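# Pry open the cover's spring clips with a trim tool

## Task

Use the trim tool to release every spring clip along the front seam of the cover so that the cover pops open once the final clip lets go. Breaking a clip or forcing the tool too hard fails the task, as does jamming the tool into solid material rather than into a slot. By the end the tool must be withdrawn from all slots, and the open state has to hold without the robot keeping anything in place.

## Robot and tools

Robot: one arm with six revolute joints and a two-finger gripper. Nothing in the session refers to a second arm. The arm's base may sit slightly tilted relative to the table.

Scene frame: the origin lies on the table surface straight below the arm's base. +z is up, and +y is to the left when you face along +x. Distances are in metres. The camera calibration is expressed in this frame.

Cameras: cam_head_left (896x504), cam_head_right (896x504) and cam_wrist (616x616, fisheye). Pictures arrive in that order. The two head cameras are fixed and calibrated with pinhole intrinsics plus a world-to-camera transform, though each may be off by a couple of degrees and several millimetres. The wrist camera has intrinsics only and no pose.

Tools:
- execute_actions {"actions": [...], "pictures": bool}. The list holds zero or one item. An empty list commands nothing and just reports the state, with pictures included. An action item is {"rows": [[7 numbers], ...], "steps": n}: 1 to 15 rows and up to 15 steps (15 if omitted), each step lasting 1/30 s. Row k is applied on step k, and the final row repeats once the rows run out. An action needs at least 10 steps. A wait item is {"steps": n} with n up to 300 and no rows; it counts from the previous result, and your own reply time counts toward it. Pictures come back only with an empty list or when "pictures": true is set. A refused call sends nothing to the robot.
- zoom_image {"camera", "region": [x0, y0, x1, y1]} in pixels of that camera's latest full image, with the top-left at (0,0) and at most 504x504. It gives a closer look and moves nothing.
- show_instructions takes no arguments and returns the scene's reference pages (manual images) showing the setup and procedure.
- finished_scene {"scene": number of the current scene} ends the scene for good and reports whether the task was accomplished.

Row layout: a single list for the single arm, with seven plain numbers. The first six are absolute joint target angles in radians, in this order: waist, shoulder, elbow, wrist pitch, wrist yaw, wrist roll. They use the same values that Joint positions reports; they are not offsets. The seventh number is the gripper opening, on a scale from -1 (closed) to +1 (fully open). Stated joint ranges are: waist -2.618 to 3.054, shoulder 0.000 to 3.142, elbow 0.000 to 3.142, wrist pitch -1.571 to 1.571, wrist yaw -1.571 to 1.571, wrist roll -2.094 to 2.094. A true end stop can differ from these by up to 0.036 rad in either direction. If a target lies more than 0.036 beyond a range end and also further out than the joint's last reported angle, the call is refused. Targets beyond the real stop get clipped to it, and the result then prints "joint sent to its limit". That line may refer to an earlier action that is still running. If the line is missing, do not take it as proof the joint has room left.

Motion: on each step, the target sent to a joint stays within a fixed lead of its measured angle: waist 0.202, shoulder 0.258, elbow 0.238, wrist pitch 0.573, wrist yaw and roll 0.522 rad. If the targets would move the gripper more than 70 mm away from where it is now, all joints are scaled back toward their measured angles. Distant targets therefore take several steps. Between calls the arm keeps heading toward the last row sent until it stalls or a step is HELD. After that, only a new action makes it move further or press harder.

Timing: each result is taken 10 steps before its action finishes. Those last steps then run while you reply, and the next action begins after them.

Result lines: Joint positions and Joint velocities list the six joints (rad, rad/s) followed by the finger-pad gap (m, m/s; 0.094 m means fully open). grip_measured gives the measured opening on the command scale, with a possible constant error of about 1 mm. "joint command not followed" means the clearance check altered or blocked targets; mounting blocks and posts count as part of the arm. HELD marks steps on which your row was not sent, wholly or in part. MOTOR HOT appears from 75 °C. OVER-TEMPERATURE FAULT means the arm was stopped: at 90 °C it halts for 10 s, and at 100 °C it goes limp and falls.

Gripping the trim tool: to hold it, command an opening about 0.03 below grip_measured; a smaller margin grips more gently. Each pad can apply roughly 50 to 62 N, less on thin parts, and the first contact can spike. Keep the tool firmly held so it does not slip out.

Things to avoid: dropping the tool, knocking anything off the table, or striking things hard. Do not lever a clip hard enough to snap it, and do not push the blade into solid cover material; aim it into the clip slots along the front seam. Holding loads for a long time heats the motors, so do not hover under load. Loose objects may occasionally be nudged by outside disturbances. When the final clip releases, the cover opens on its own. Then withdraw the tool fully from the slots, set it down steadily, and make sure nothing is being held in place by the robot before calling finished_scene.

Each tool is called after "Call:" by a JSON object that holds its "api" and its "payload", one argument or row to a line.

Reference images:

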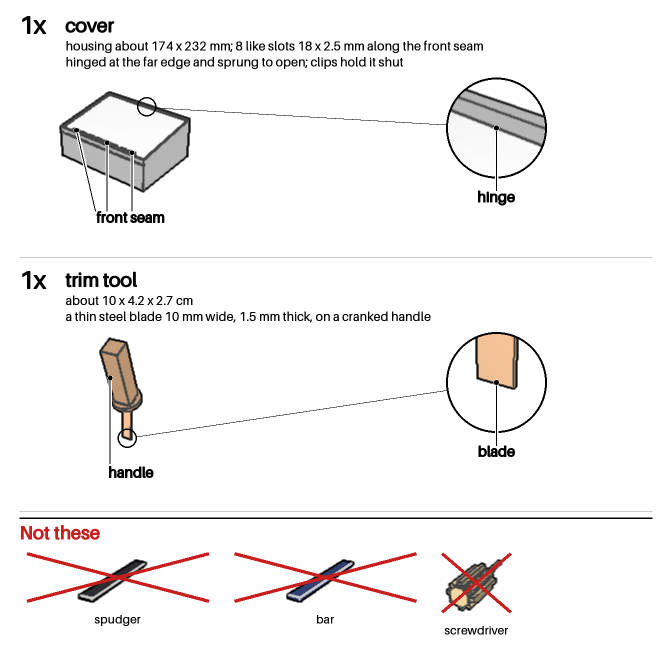

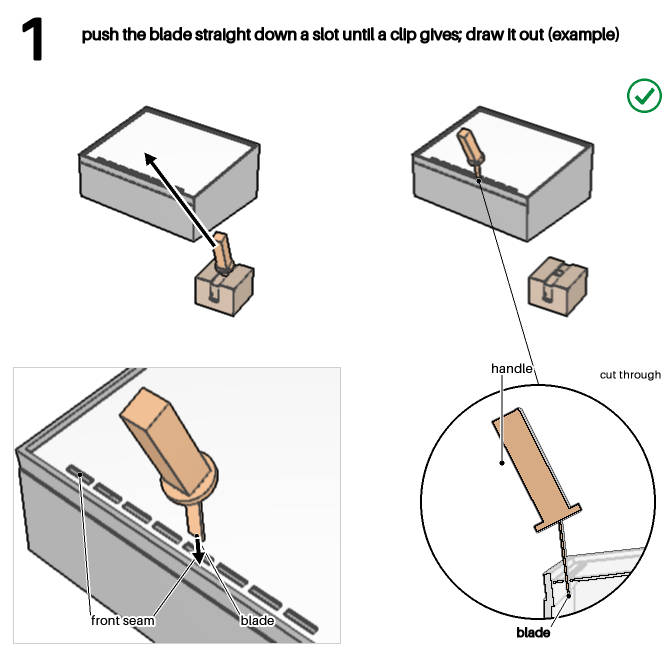

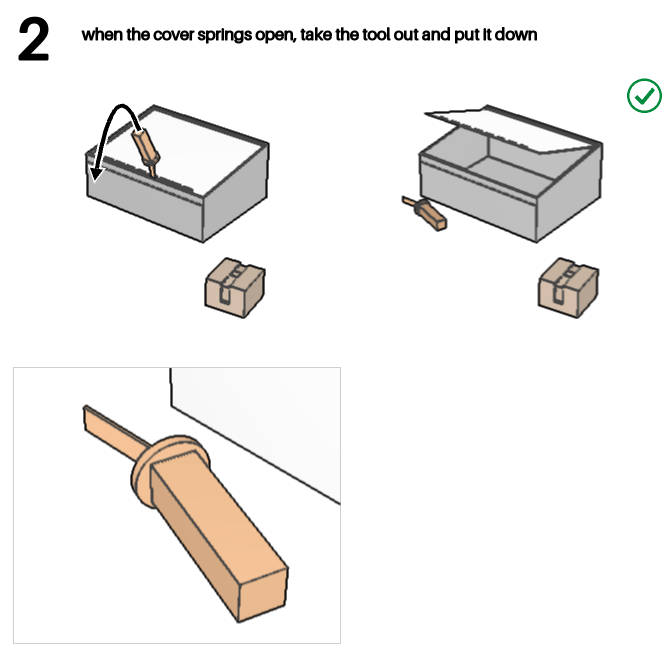

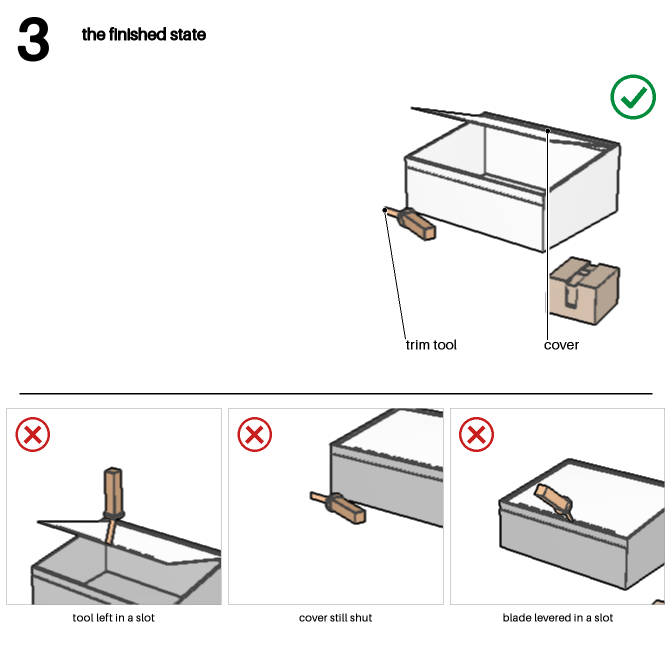

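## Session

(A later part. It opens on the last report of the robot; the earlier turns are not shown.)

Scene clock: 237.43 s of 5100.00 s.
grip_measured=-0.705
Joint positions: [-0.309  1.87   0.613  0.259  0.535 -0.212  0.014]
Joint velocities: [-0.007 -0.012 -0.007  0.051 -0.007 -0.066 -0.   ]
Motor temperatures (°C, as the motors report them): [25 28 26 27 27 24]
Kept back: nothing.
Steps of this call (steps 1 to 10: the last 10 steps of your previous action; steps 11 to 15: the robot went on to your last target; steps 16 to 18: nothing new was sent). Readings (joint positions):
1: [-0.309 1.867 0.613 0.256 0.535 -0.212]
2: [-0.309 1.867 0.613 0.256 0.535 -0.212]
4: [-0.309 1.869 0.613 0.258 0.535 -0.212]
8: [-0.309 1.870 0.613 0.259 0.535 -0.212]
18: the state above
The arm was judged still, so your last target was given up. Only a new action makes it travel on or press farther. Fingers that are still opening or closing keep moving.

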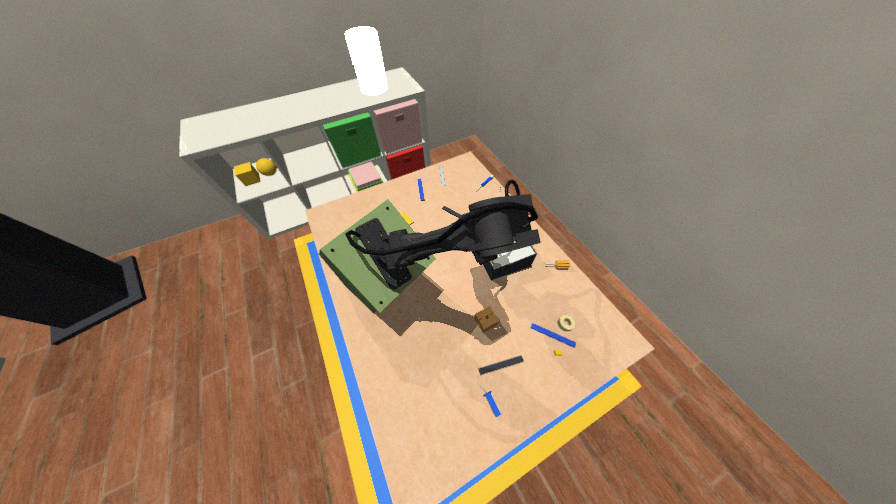

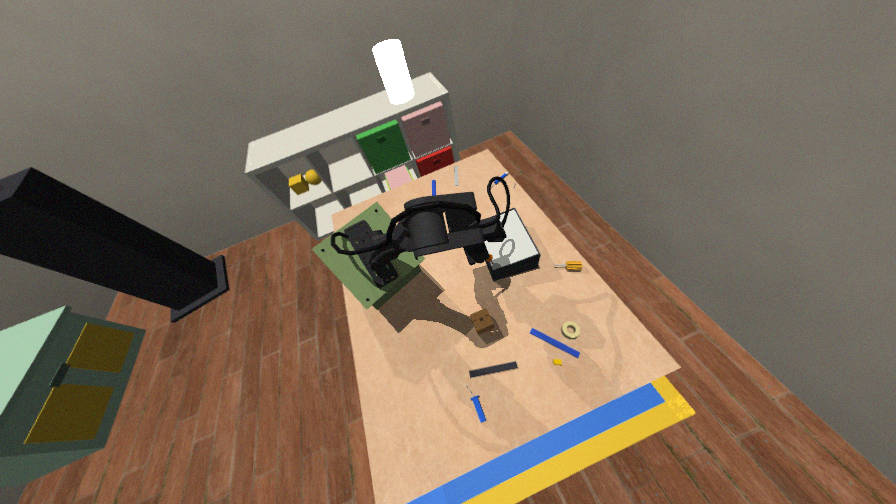

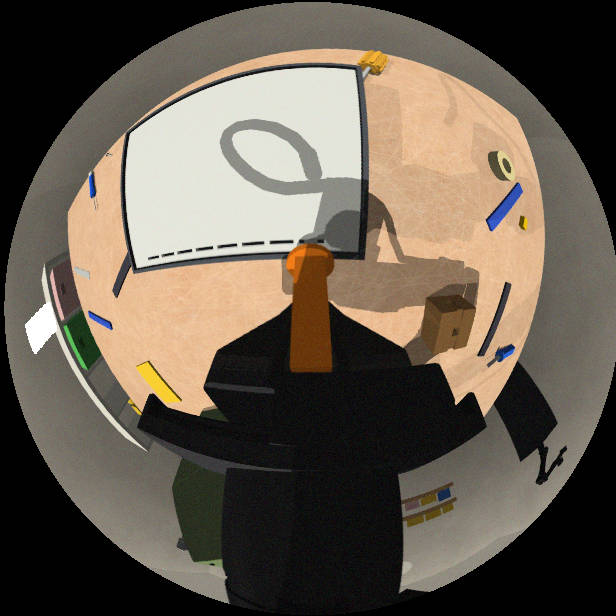

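Call:
{"api": "execute_actions", "payload": {
  "actions": [
    {"rows": [[-0.286,1.872,0.613,0.246,0.535,-0.212,-0.75],[-0.286,1.872,0.613,0.246,0.535,-0.212,-0.75],[-0.286,1.872,0.613,0.246,0.535,-0.212,-0.75],[-0.287,1.872,0.613,0.246,0.535,-0.212,-0.75],[-0.287,1.872,0.613,0.219,0.535,-0.212,-0.75],[-0.287,1.872,0.613,0.219,0.535,-0.212,-0.75],[-0.287,1.872,0.613,0.232,0.535,-0.212,-0.75]], "steps": 12}
  ]
}}

Call:
{"api": "execute_actions", "payload": {
  "actions": [
    {"steps": 20}
  ],
  "pictures": true
}}

Call:
{"api": "zoom_image", "payload": {
  "camera": "cam_wrist",
  "region": [285,220,335,260]
}}

Scene clock: 239.33 s of 5100.00 s.
grip_measured=-0.705
Joint positions: [-0.306  1.87   0.613  0.259  0.537 -0.212  0.014]
Joint velocities: [ 0.027 -0.017 -0.002 -0.022  0.007 -0.037  0.   ]
Motor temperatures (°C, as the motors report them): [25 28 26 27 27 24]
Steps of this call (steps 1 to 55: nothing new was sent; steps 56 to 57: the first 2 steps of this action). Readings (joint positions):
56: [-0.308 1.870 0.613 0.259 0.535 -0.212]
57: the state above

Scene clock: 240.00 s of 5100.00 s.
grip_measured=-0.705
Joint positions: [-0.306  1.87   0.613  0.257  0.538 -0.212  0.014]
Joint velocities: [-0.002 -0.007  0.012 -0.022 -0.081  0.022  0.   ]
Motor temperatures (°C, as the motors report them): [25 28 26 27 27 24]
Kept back: nothing.
Steps of this call (steps 1 to 10: the last 10 steps of your previous action; steps 11 to 15: the robot went on to your last target; steps 16 to 20: nothing new was sent). Readings (joint positions):
1: [-0.306 1.870 0.613 0.259 0.538 -0.212]
2: [-0.306 1.870 0.613 0.259 0.538 -0.212]
4: [-0.306 1.870 0.613 0.257 0.538 -0.212]
8: [-0.306 1.870 0.613 0.257 0.538 -0.212]
20: the state above
The arm was judged still, so your last target was given up. Only a new action makes it travel on or press farther. Fingers that are still opening or closing keep moving.

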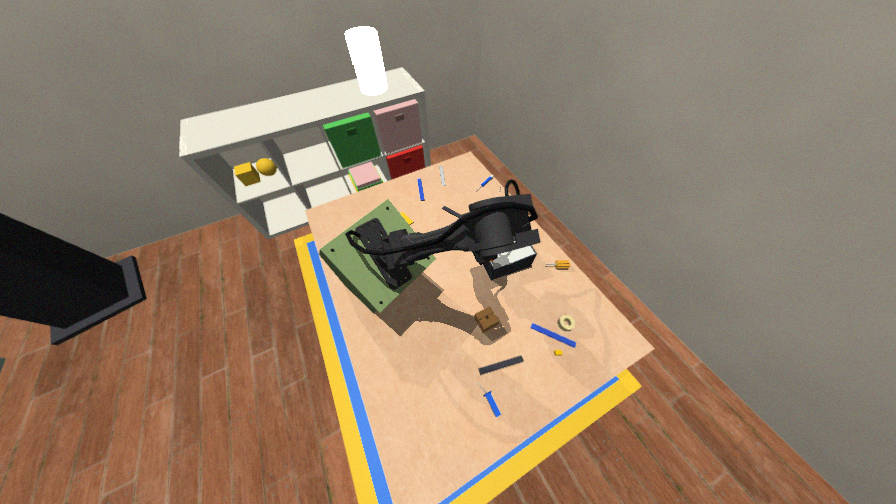

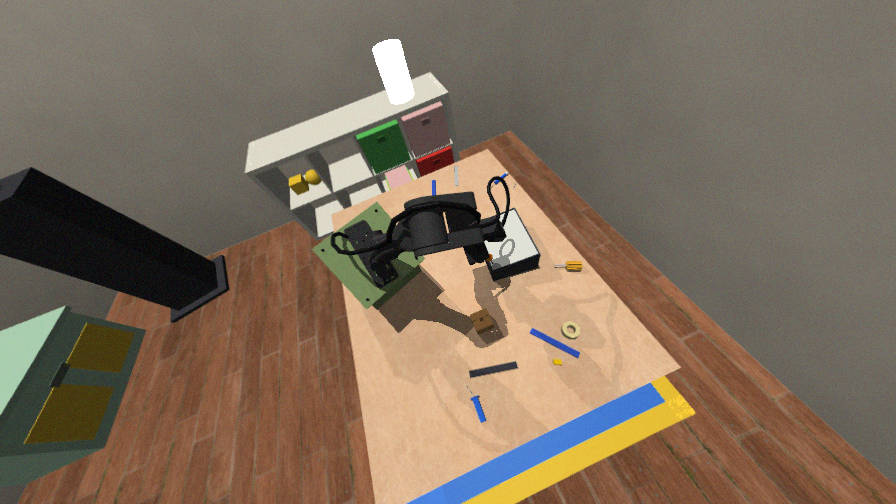

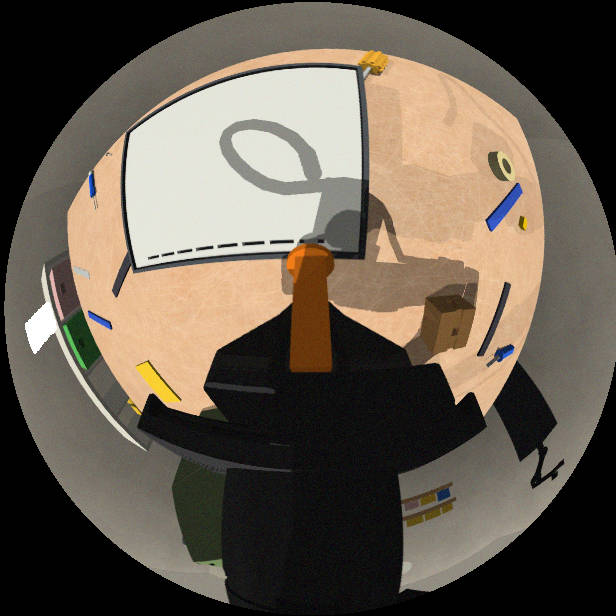

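Region (285, 220, 335, 260) of cam_wrist's 616x616 image, scaled by 10.080, with more detail than that image has; it fills the top 403 rows of this view, and the rest is white.

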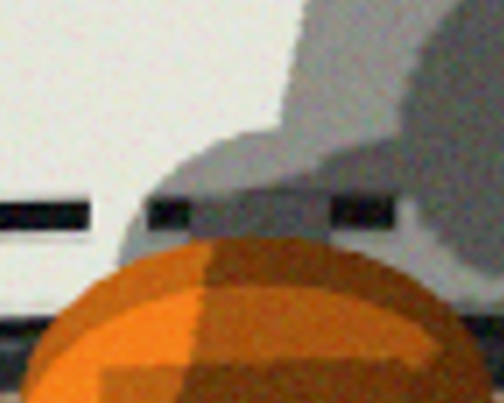

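Call:
{"api": "execute_actions", "payload": {
  "actions": [
    {"rows": [[-0.300,1.872,0.613,0.217,0.535,-0.212,-0.75],[-0.300,1.872,0.613,0.217,0.535,-0.212,-0.75],[-0.300,1.872,0.613,0.216,0.535,-0.212,-0.75],[-0.300,1.872,0.613,0.229,0.535,-0.212,-0.75]], "steps": 10}
  ]
}}

Call:
{"api": "execute_actions", "payload": {
  "actions": [
    {"steps": 20}
  ],
  "pictures": true
}}

Call:
{"api": "zoom_image", "payload": {
  "camera": "cam_wrist",
  "region": [285,220,335,260]
}}

Scene clock: 240.50 s of 5100.00 s.
grip_measured=-0.705
Joint positions: [-0.306  1.87   0.613  0.257  0.538 -0.212  0.014]
Joint velocities: [-0.007  0.012  0.012  0.022 -0.037  0.051  0.   ]
Motor temperatures (°C, as the motors report them): [25 28 26 27 27 24]
Kept back: the last 10 steps of this action.
Steps of this call (steps 1 to 15: nothing new was sent). Readings (joint positions):
1: [-0.306 1.870 0.613 0.257 0.538 -0.212]
2: [-0.306 1.870 0.613 0.257 0.538 -0.212]
4: [-0.306 1.870 0.613 0.257 0.538 -0.212]
8: [-0.306 1.870 0.613 0.257 0.538 -0.212]
15: the state above

Scene clock: 241.17 s of 5100.00 s.
grip_measured=-0.705
Joint positions: [-0.306  1.87   0.613  0.257  0.538 -0.212  0.014]
Joint velocities: [-0.002 -0.002  0.007 -0.066 -0.081 -0.051 -0.   ]
Motor temperatures (°C, as the motors report them): [25 28 26 27 27 24]
Kept back: nothing.
Steps of this call (steps 1 to 10: the last 10 steps of your previous action; steps 11 to 15: the robot went on to your last target; steps 16 to 20: nothing new was sent). Readings (joint positions):
1: [-0.306 1.870 0.613 0.257 0.538 -0.212]
2: [-0.306 1.870 0.613 0.257 0.538 -0.212]
4: [-0.306 1.870 0.613 0.257 0.538 -0.212]
8: [-0.306 1.870 0.613 0.257 0.538 -0.212]
20: the state above
The arm was judged still, so your last target was given up. Only a new action makes it travel on or press farther. Fingers that are still opening or closing keep moving.

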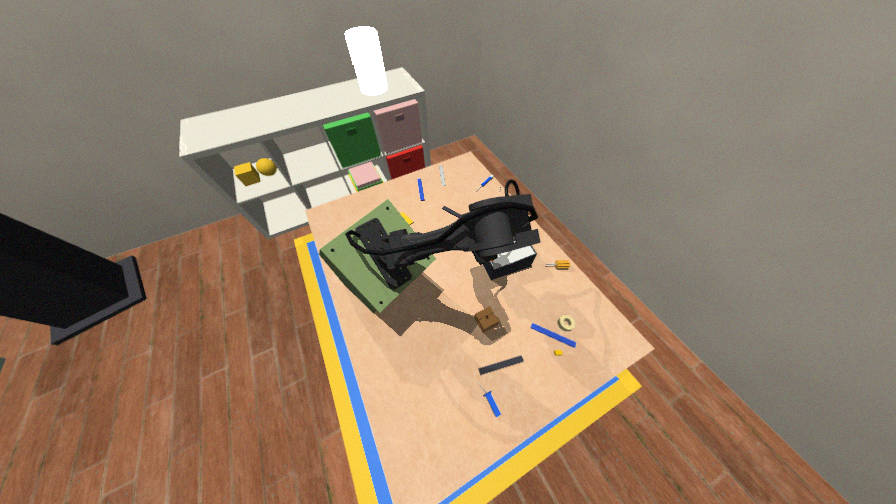

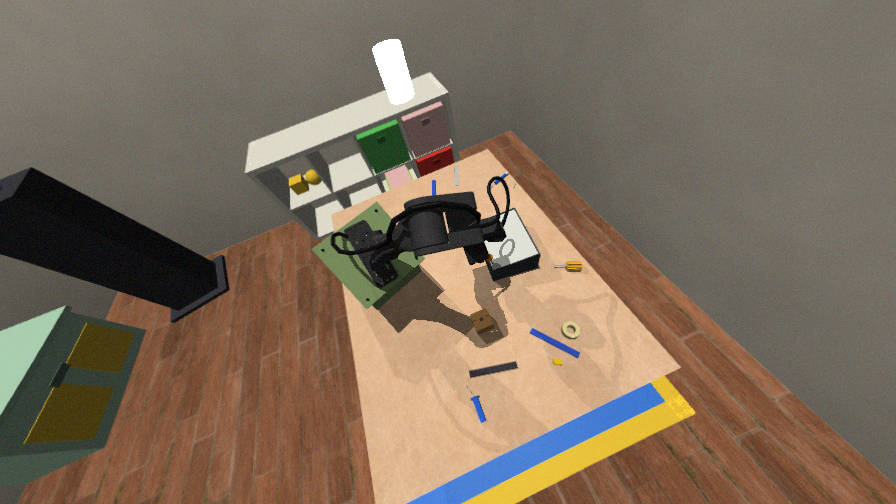

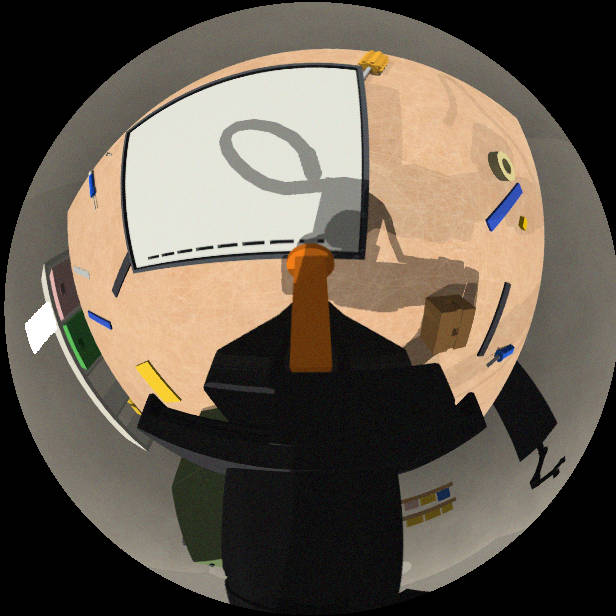

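Region (285, 220, 335, 260) of cam_wrist's 616x616 image, scaled by 10.080, with more detail than that image has; it fills the top 403 rows of this view, and the rest is white.

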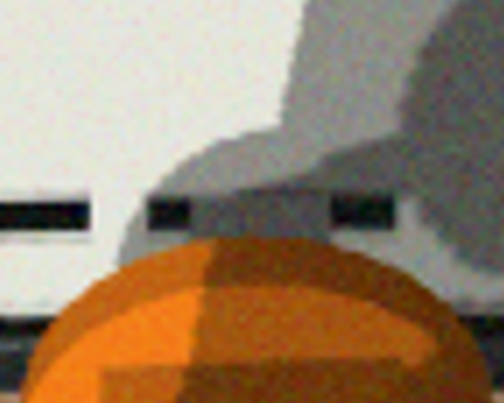

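Call:
{"api": "execute_actions", "payload": {
  "actions": [
    {"rows": [[-0.300,1.872,0.613,0.205,0.535,-0.212,-0.75],[-0.300,1.872,0.613,0.203,0.535,-0.212,-0.75],[-0.300,1.872,0.613,0.201,0.535,-0.212,-0.75],[-0.300,1.872,0.613,0.230,0.535,-0.212,-0.75]], "steps": 10}
  ]
}}

Call:
{"api": "execute_actions", "payload": {
  "actions": [
    {"steps": 20}
  ],
  "pictures": true
}}

Call:
{"api": "zoom_image", "payload": {
  "camera": "cam_wrist",
  "region": [285,220,335,260]
}}

Scene clock: 241.70 s of 5100.00 s.
grip_measured=-0.705
Joint positions: [-0.306  1.87   0.613  0.257  0.538 -0.212  0.014]
Joint velocities: [-0.002 -0.002 -0.012  0.007 -0.11   0.022 -0.001]
Motor temperatures (°C, as the motors report them): [25 28 26 27 27 24]
Kept back: the last 10 steps of this action.
Steps of this call (steps 1 to 16: nothing new was sent). Readings (joint positions):
1: [-0.306 1.870 0.613 0.257 0.538 -0.212]
2: [-0.306 1.870 0.613 0.257 0.538 -0.212]
4: [-0.306 1.870 0.613 0.257 0.538 -0.212]
8: [-0.306 1.870 0.613 0.257 0.538 -0.212]
16: the state above

Scene clock: 242.37 s of 5100.00 s.
grip_measured=-0.705
Joint positions: [-0.306  1.87   0.613  0.255  0.539 -0.212  0.014]
Joint velocities: [-0.002  0.002 -0.007  0.007  0.037 -0.066 -0.   ]
Motor temperatures (°C, as the motors report them): [25 28 26 27 27 24]
Kept back: nothing.
Steps of this call (steps 1 to 10: the last 10 steps of your previous action; steps 11 to 15: the robot went on to your last target; steps 16 to 20: nothing new was sent). Readings (joint positions):
1: [-0.306 1.870 0.613 0.256 0.538 -0.212]
2: [-0.306 1.870 0.613 0.255 0.539 -0.212]
4: [-0.306 1.870 0.613 0.255 0.539 -0.212]
8: [-0.306 1.870 0.613 0.255 0.539 -0.212]
20: the state above
The arm was judged still, so your last target was given up. Only a new action makes it travel on or press farther. Fingers that are still opening or closing keep moving.

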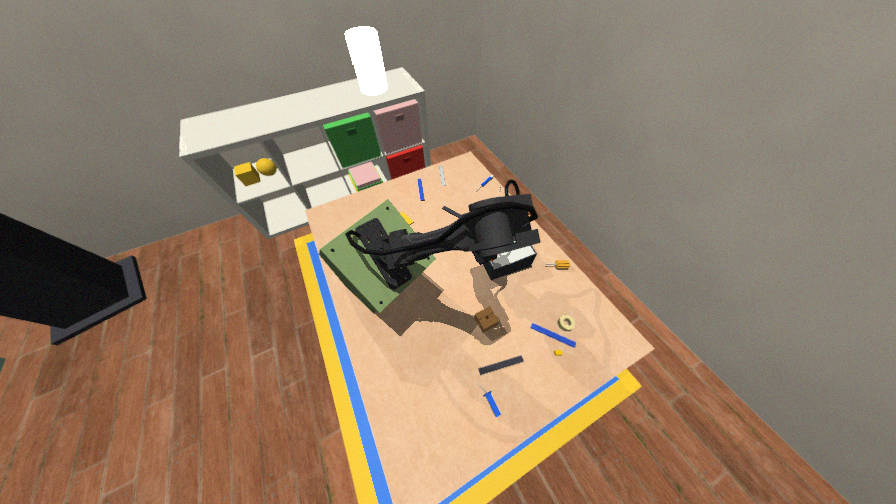

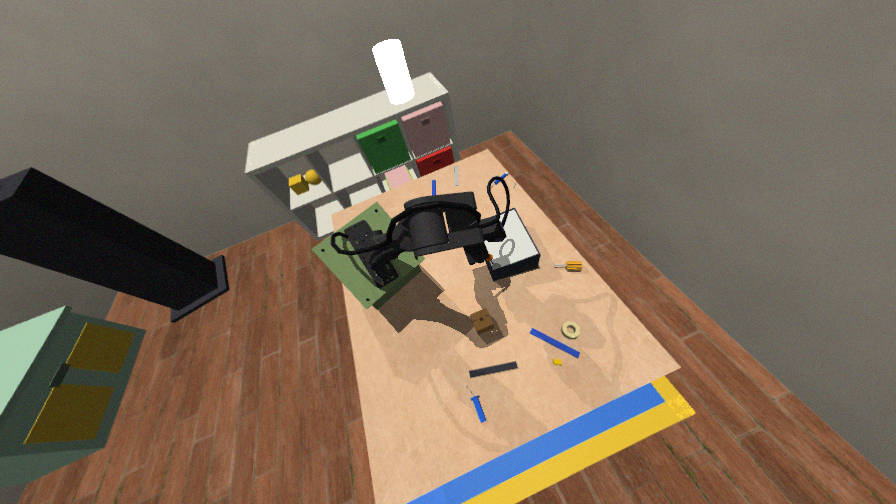

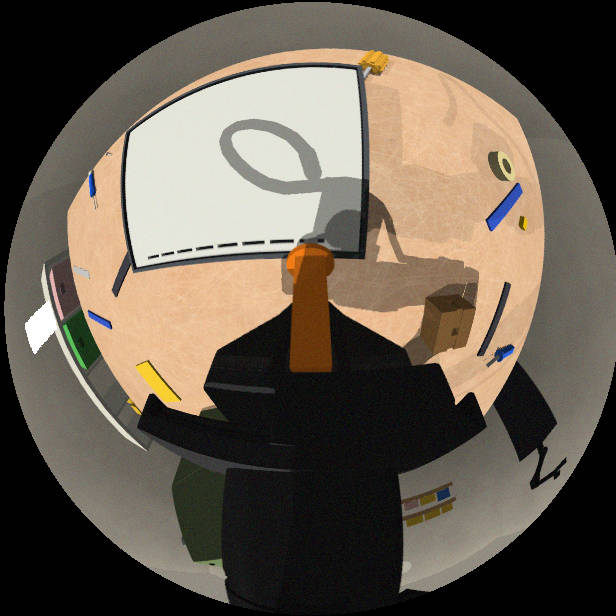

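Region (285, 220, 335, 260) of cam_wrist's 616x616 image, scaled by 10.080, with more detail than that image has; it fills the top 403 rows of this view, and the rest is white.

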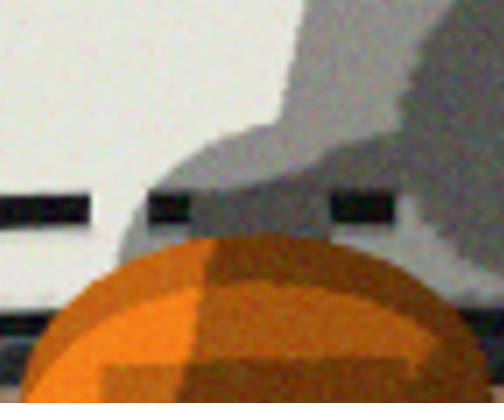

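Call:
{"api": "execute_actions", "payload": {
  "actions": [
    {"rows": [[-0.300,1.872,0.613,0.203,0.535,-0.214,-0.75],[-0.300,1.872,0.613,0.201,0.535,-0.214,-0.75],[-0.300,1.872,0.613,0.199,0.535,-0.214,-0.75],[-0.300,1.872,0.613,0.235,0.535,-0.214,-0.75]], "steps": 10}
  ]
}}

Call:
{"api": "execute_actions", "payload": {
  "actions": [
    {"steps": 20}
  ],
  "pictures": true
}}

Call:
{"api": "zoom_image", "payload": {
  "camera": "cam_wrist",
  "region": [285,220,335,260]
}}

Scene clock: 242.73 s of 5100.00 s.
grip_measured=-0.705
Joint positions: [-0.306  1.87   0.613  0.255  0.539 -0.212  0.014]
Joint velocities: [-0.012  0.007  0.002  0.037 -0.037  0.007 -0.   ]
Motor temperatures (°C, as the motors report them): [25 28 26 27 27 24]
Kept back: the last 10 steps of this action.
Steps of this call (steps 1 to 11: nothing new was sent). Readings (joint positions):
1: [-0.306 1.870 0.613 0.255 0.539 -0.212]
2: [-0.306 1.870 0.613 0.255 0.539 -0.212]
4: [-0.306 1.870 0.613 0.255 0.539 -0.212]
8: [-0.306 1.870 0.613 0.255 0.539 -0.212]
11: the state above

Scene clock: 243.40 s of 5100.00 s.
grip_measured=-0.705
Joint positions: [-0.306  1.87   0.613  0.255  0.539 -0.212  0.014]
Joint velocities: [ 0.007 -0.007  0.002  0.022 -0.022 -0.022  0.001]
Motor temperatures (°C, as the motors report them): [25 28 26 27 27 24]
Kept back: nothing.
Steps of this call (steps 1 to 10: the last 10 steps of your previous action; steps 11 to 15: the robot went on to your last target; steps 16 to 20: nothing new was sent). Readings (joint positions):
1: [-0.306 1.870 0.613 0.255 0.539 -0.212]
2: [-0.306 1.870 0.613 0.255 0.539 -0.212]
4: [-0.306 1.870 0.613 0.255 0.539 -0.212]
8: [-0.306 1.870 0.613 0.255 0.539 -0.212]
20: the state above
The arm was judged still, so your last target was given up. Only a new action makes it travel on or press farther. Fingers that are still opening or closing keep moving.

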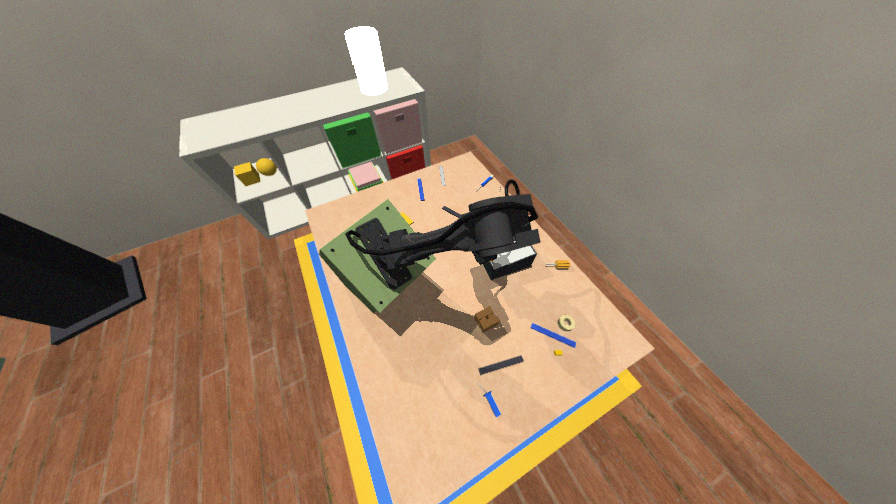

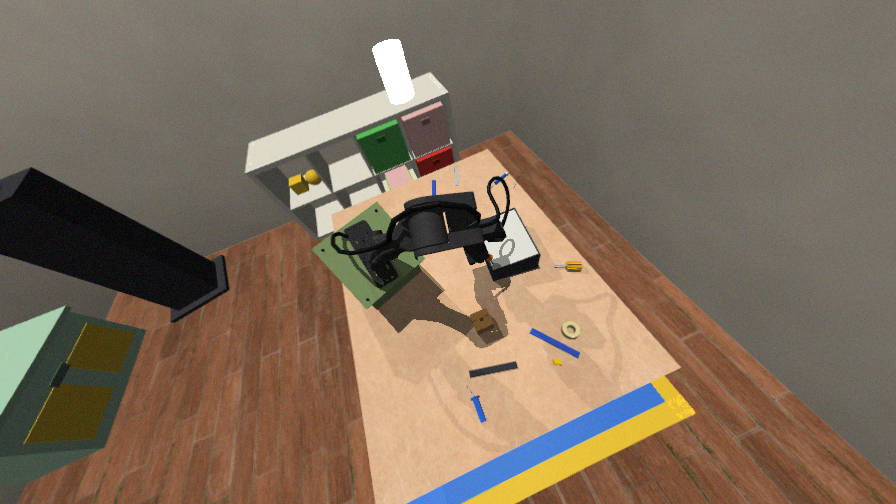

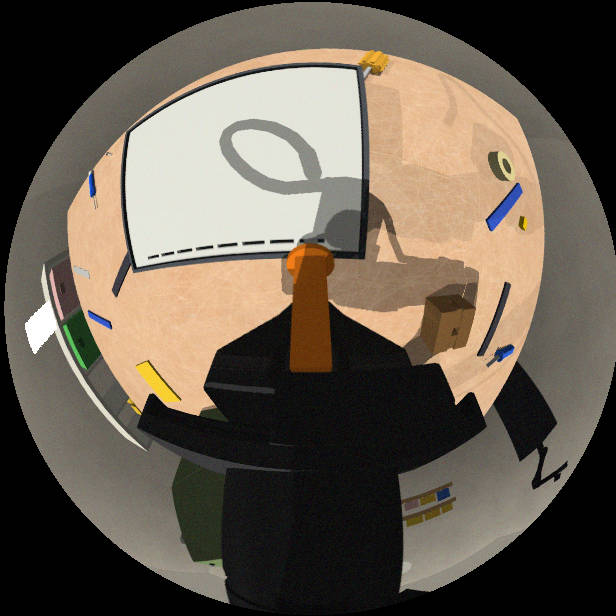

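Region (285, 220, 335, 260) of cam_wrist's 616x616 image, scaled by 10.080, with more detail than that image has; it fills the top 403 rows of this view, and the rest is white.

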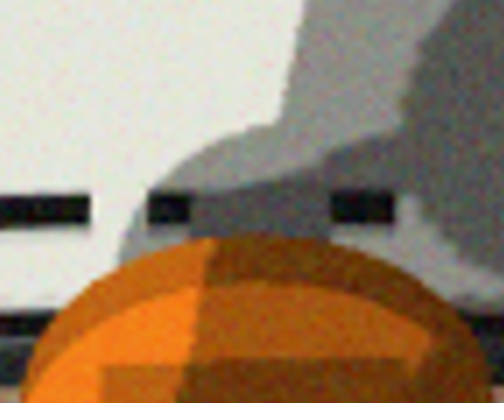

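Call:
{"api": "execute_actions", "payload": {
  "actions": [
    {"rows": [[-0.300,1.872,0.613,0.200,0.535,-0.214,-0.75],[-0.300,1.872,0.613,0.197,0.535,-0.214,-0.75],[-0.300,1.872,0.613,0.194,0.535,-0.214,-0.75],[-0.300,1.872,0.613,0.191,0.535,-0.214,-0.75],[-0.300,1.872,0.613,0.235,0.535,-0.214,-0.75]], "steps": 10}
  ]
}}

Call:
{"api": "execute_actions", "payload": {
  "actions": [
    {"steps": 20}
  ],
  "pictures": true
}}

Call:
{"api": "zoom_image", "payload": {
  "camera": "cam_wrist",
  "region": [285,220,335,260]
}}

Scene clock: 243.90 s of 5100.00 s.
grip_measured=-0.705
Joint positions: [-0.306  1.87   0.613  0.255  0.539 -0.212  0.014]
Joint velocities: [ 0.012  0.007 -0.037 -0.037  0.037 -0.022 -0.001]
Motor temperatures (°C, as the motors report them): [25 28 26 27 27 24]
Kept back: the last 10 steps of this action.
Steps of this call (steps 1 to 15: nothing new was sent). Readings (joint positions):
1: [-0.306 1.870 0.613 0.255 0.539 -0.212]
2: [-0.306 1.870 0.613 0.255 0.539 -0.212]
4: [-0.306 1.870 0.613 0.255 0.539 -0.212]
8: [-0.306 1.870 0.613 0.255 0.539 -0.212]
15: the state above

Scene clock: 244.57 s of 5100.00 s.
grip_measured=-0.705
Joint positions: [-0.306  1.87   0.613  0.255  0.539 -0.212  0.014]
Joint velocities: [ 0.007  0.017 -0.002 -0.066  0.022  0.007  0.001]
Motor temperatures (°C, as the motors report them): [25 28 26 27 27 24]
Kept back: nothing.
Steps of this call (steps 1 to 10: the last 10 steps of your previous action; steps 11 to 15: the robot went on to your last target; steps 16 to 20: nothing new was sent). Readings (joint positions):
1: [-0.306 1.870 0.613 0.255 0.539 -0.212]
2: [-0.306 1.870 0.613 0.254 0.539 -0.212]
4: [-0.306 1.870 0.613 0.254 0.539 -0.212]
8: [-0.306 1.870 0.613 0.255 0.539 -0.212]
20: the state above
The arm was judged still, so your last target was given up. Only a new action makes it travel on or press farther. Fingers that are still opening or closing keep moving.

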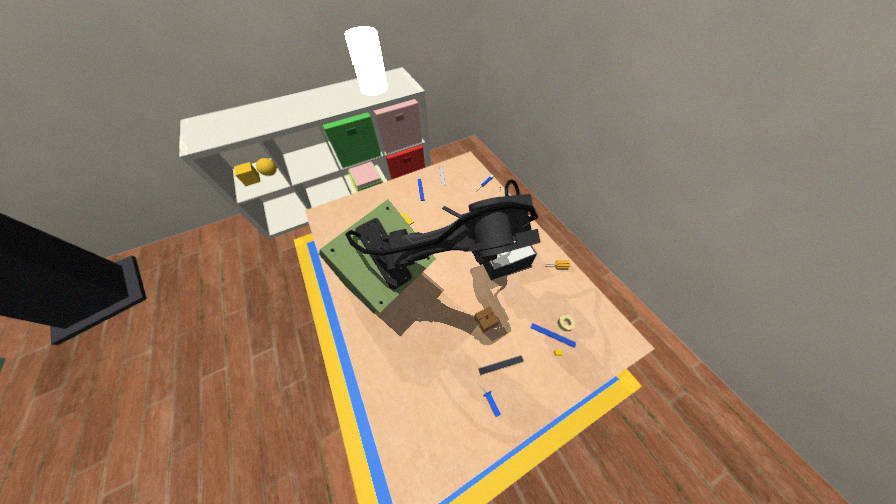

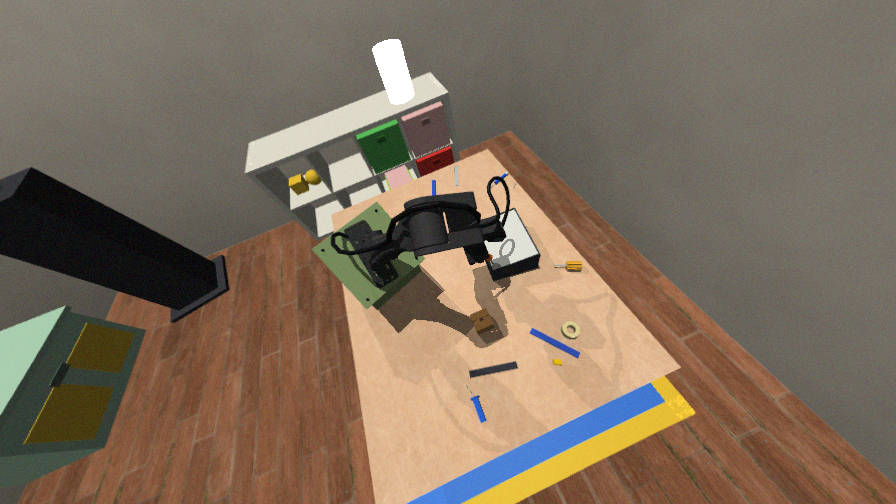

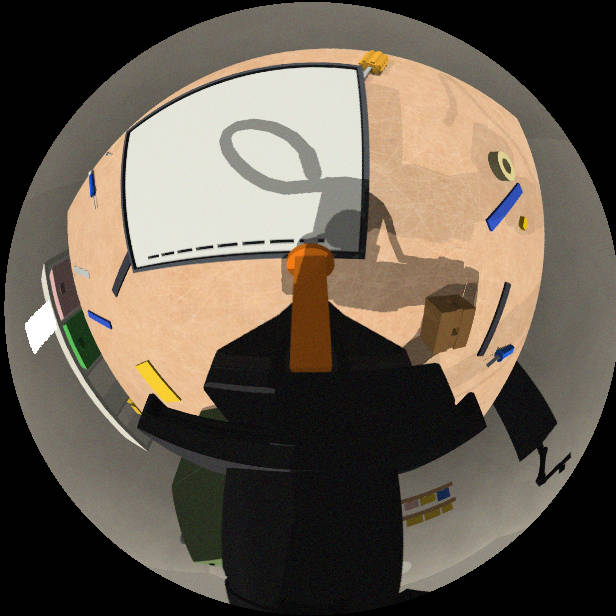

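Region (285, 220, 335, 260) of cam_wrist's 616x616 image, scaled by 10.080, with more detail than that image has; it fills the top 403 rows of this view, and the rest is white.

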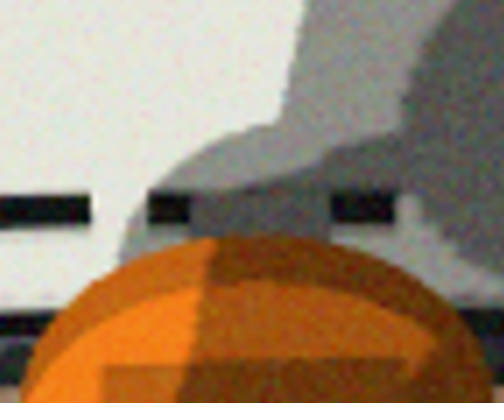

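Call:
{"api": "execute_actions", "payload": {
  "actions": [
    {"rows": [[-0.314,1.890,0.613,0.266,0.537,-0.214,-0.75],[-0.317,1.897,0.613,0.267,0.5365,-0.215,-0.75],[-0.319,1.901,0.613,0.269,0.536,-0.216,-0.75],[-0.320,1.903,0.613,0.272,0.535,-0.218,-0.75],[-0.321,1.905,0.613,0.275,0.534,-0.219,-0.75],[-0.322,1.907,0.613,0.278,0.533,-0.220,-0.75],[-0.323,1.909,0.613,0.281,0.532,-0.222,-0.75],[-0.324,1.911,0.613,0.284,0.531,-0.223,-0.75],[-0.325,1.905,0.613,0.286,0.531,-0.223,-0.75]], "steps": 12}
  ]
}}

Call:
{"api": "execute_actions", "payload": {
  "actions": [
    {"steps": 20}
  ],
  "pictures": true
}}

Call:
{"api": "zoom_image", "payload": {
  "camera": "cam_wrist",
  "region": [285,220,335,260]
}}

Scene clock: 246.77 s of 5100.00 s.
grip_measured=-0.705
Joint positions: [-0.306  1.87   0.613  0.258  0.539 -0.212  0.014]
Joint velocities: [ 0.007 -0.002  0.007 -0.037 -0.022  0.022 -0.   ]
Motor temperatures (°C, as the motors report them): [25 28 26 27 27 24]
Steps of this call (steps 1 to 64: nothing new was sent; steps 65 to 66: the first 2 steps of this action). Readings (joint positions):
65: [-0.306 1.870 0.613 0.258 0.539 -0.212]
66: the state above

Scene clock: 247.43 s of 5100.00 s.
grip_measured=-0.705
Joint positions: [-0.306  1.876  0.613  0.267  0.54  -0.212  0.014]
Joint velocities: [-0.022  0.017 -0.002  0.037 -0.007 -0.037 -0.001]
Motor temperatures (°C, as the motors report them): [25 28 26 27 27 24]
Kept back: nothing.
Steps of this call (steps 1 to 10: the last 10 steps of your previous action; steps 11 to 15: the robot went on to your last target; steps 16 to 20: nothing new was sent). Readings (joint positions):
1: [-0.306 1.870 0.613 0.259 0.539 -0.212]
2: [-0.306 1.871 0.613 0.260 0.539 -0.212]
4: [-0.306 1.874 0.613 0.263 0.539 -0.212]
8: [-0.306 1.876 0.613 0.267 0.540 -0.212]
20: the state above
The arm was judged still, so your last target was given up. Only a new action makes it travel on or press farther. Fingers that are still opening or closing keep moving.

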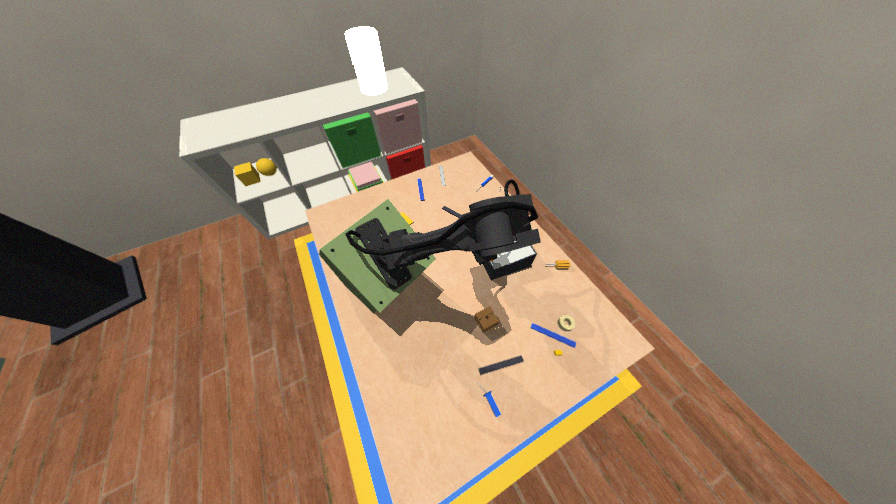

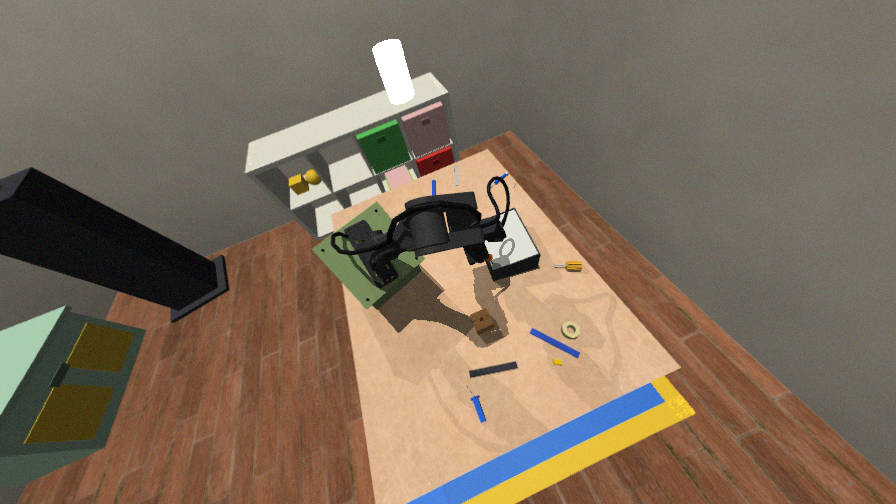

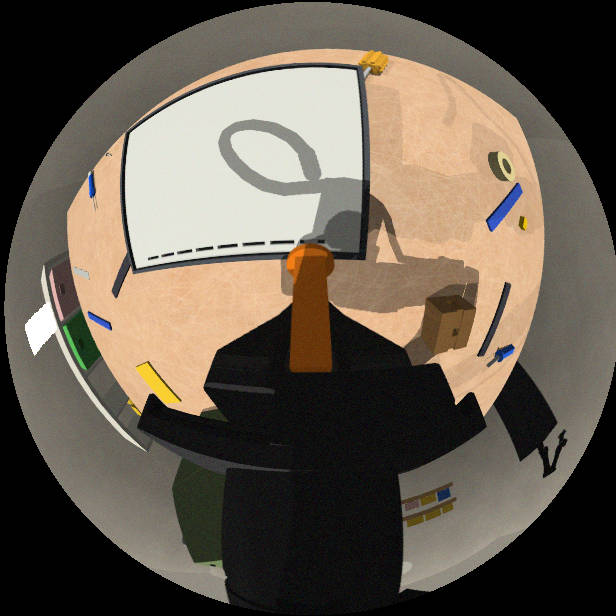

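Region (285, 220, 335, 260) of cam_wrist's 616x616 image, scaled by 10.080, with more detail than that image has; it fills the top 403 rows of this view, and the rest is white.

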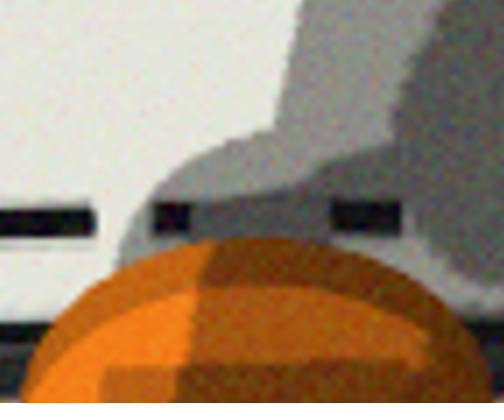

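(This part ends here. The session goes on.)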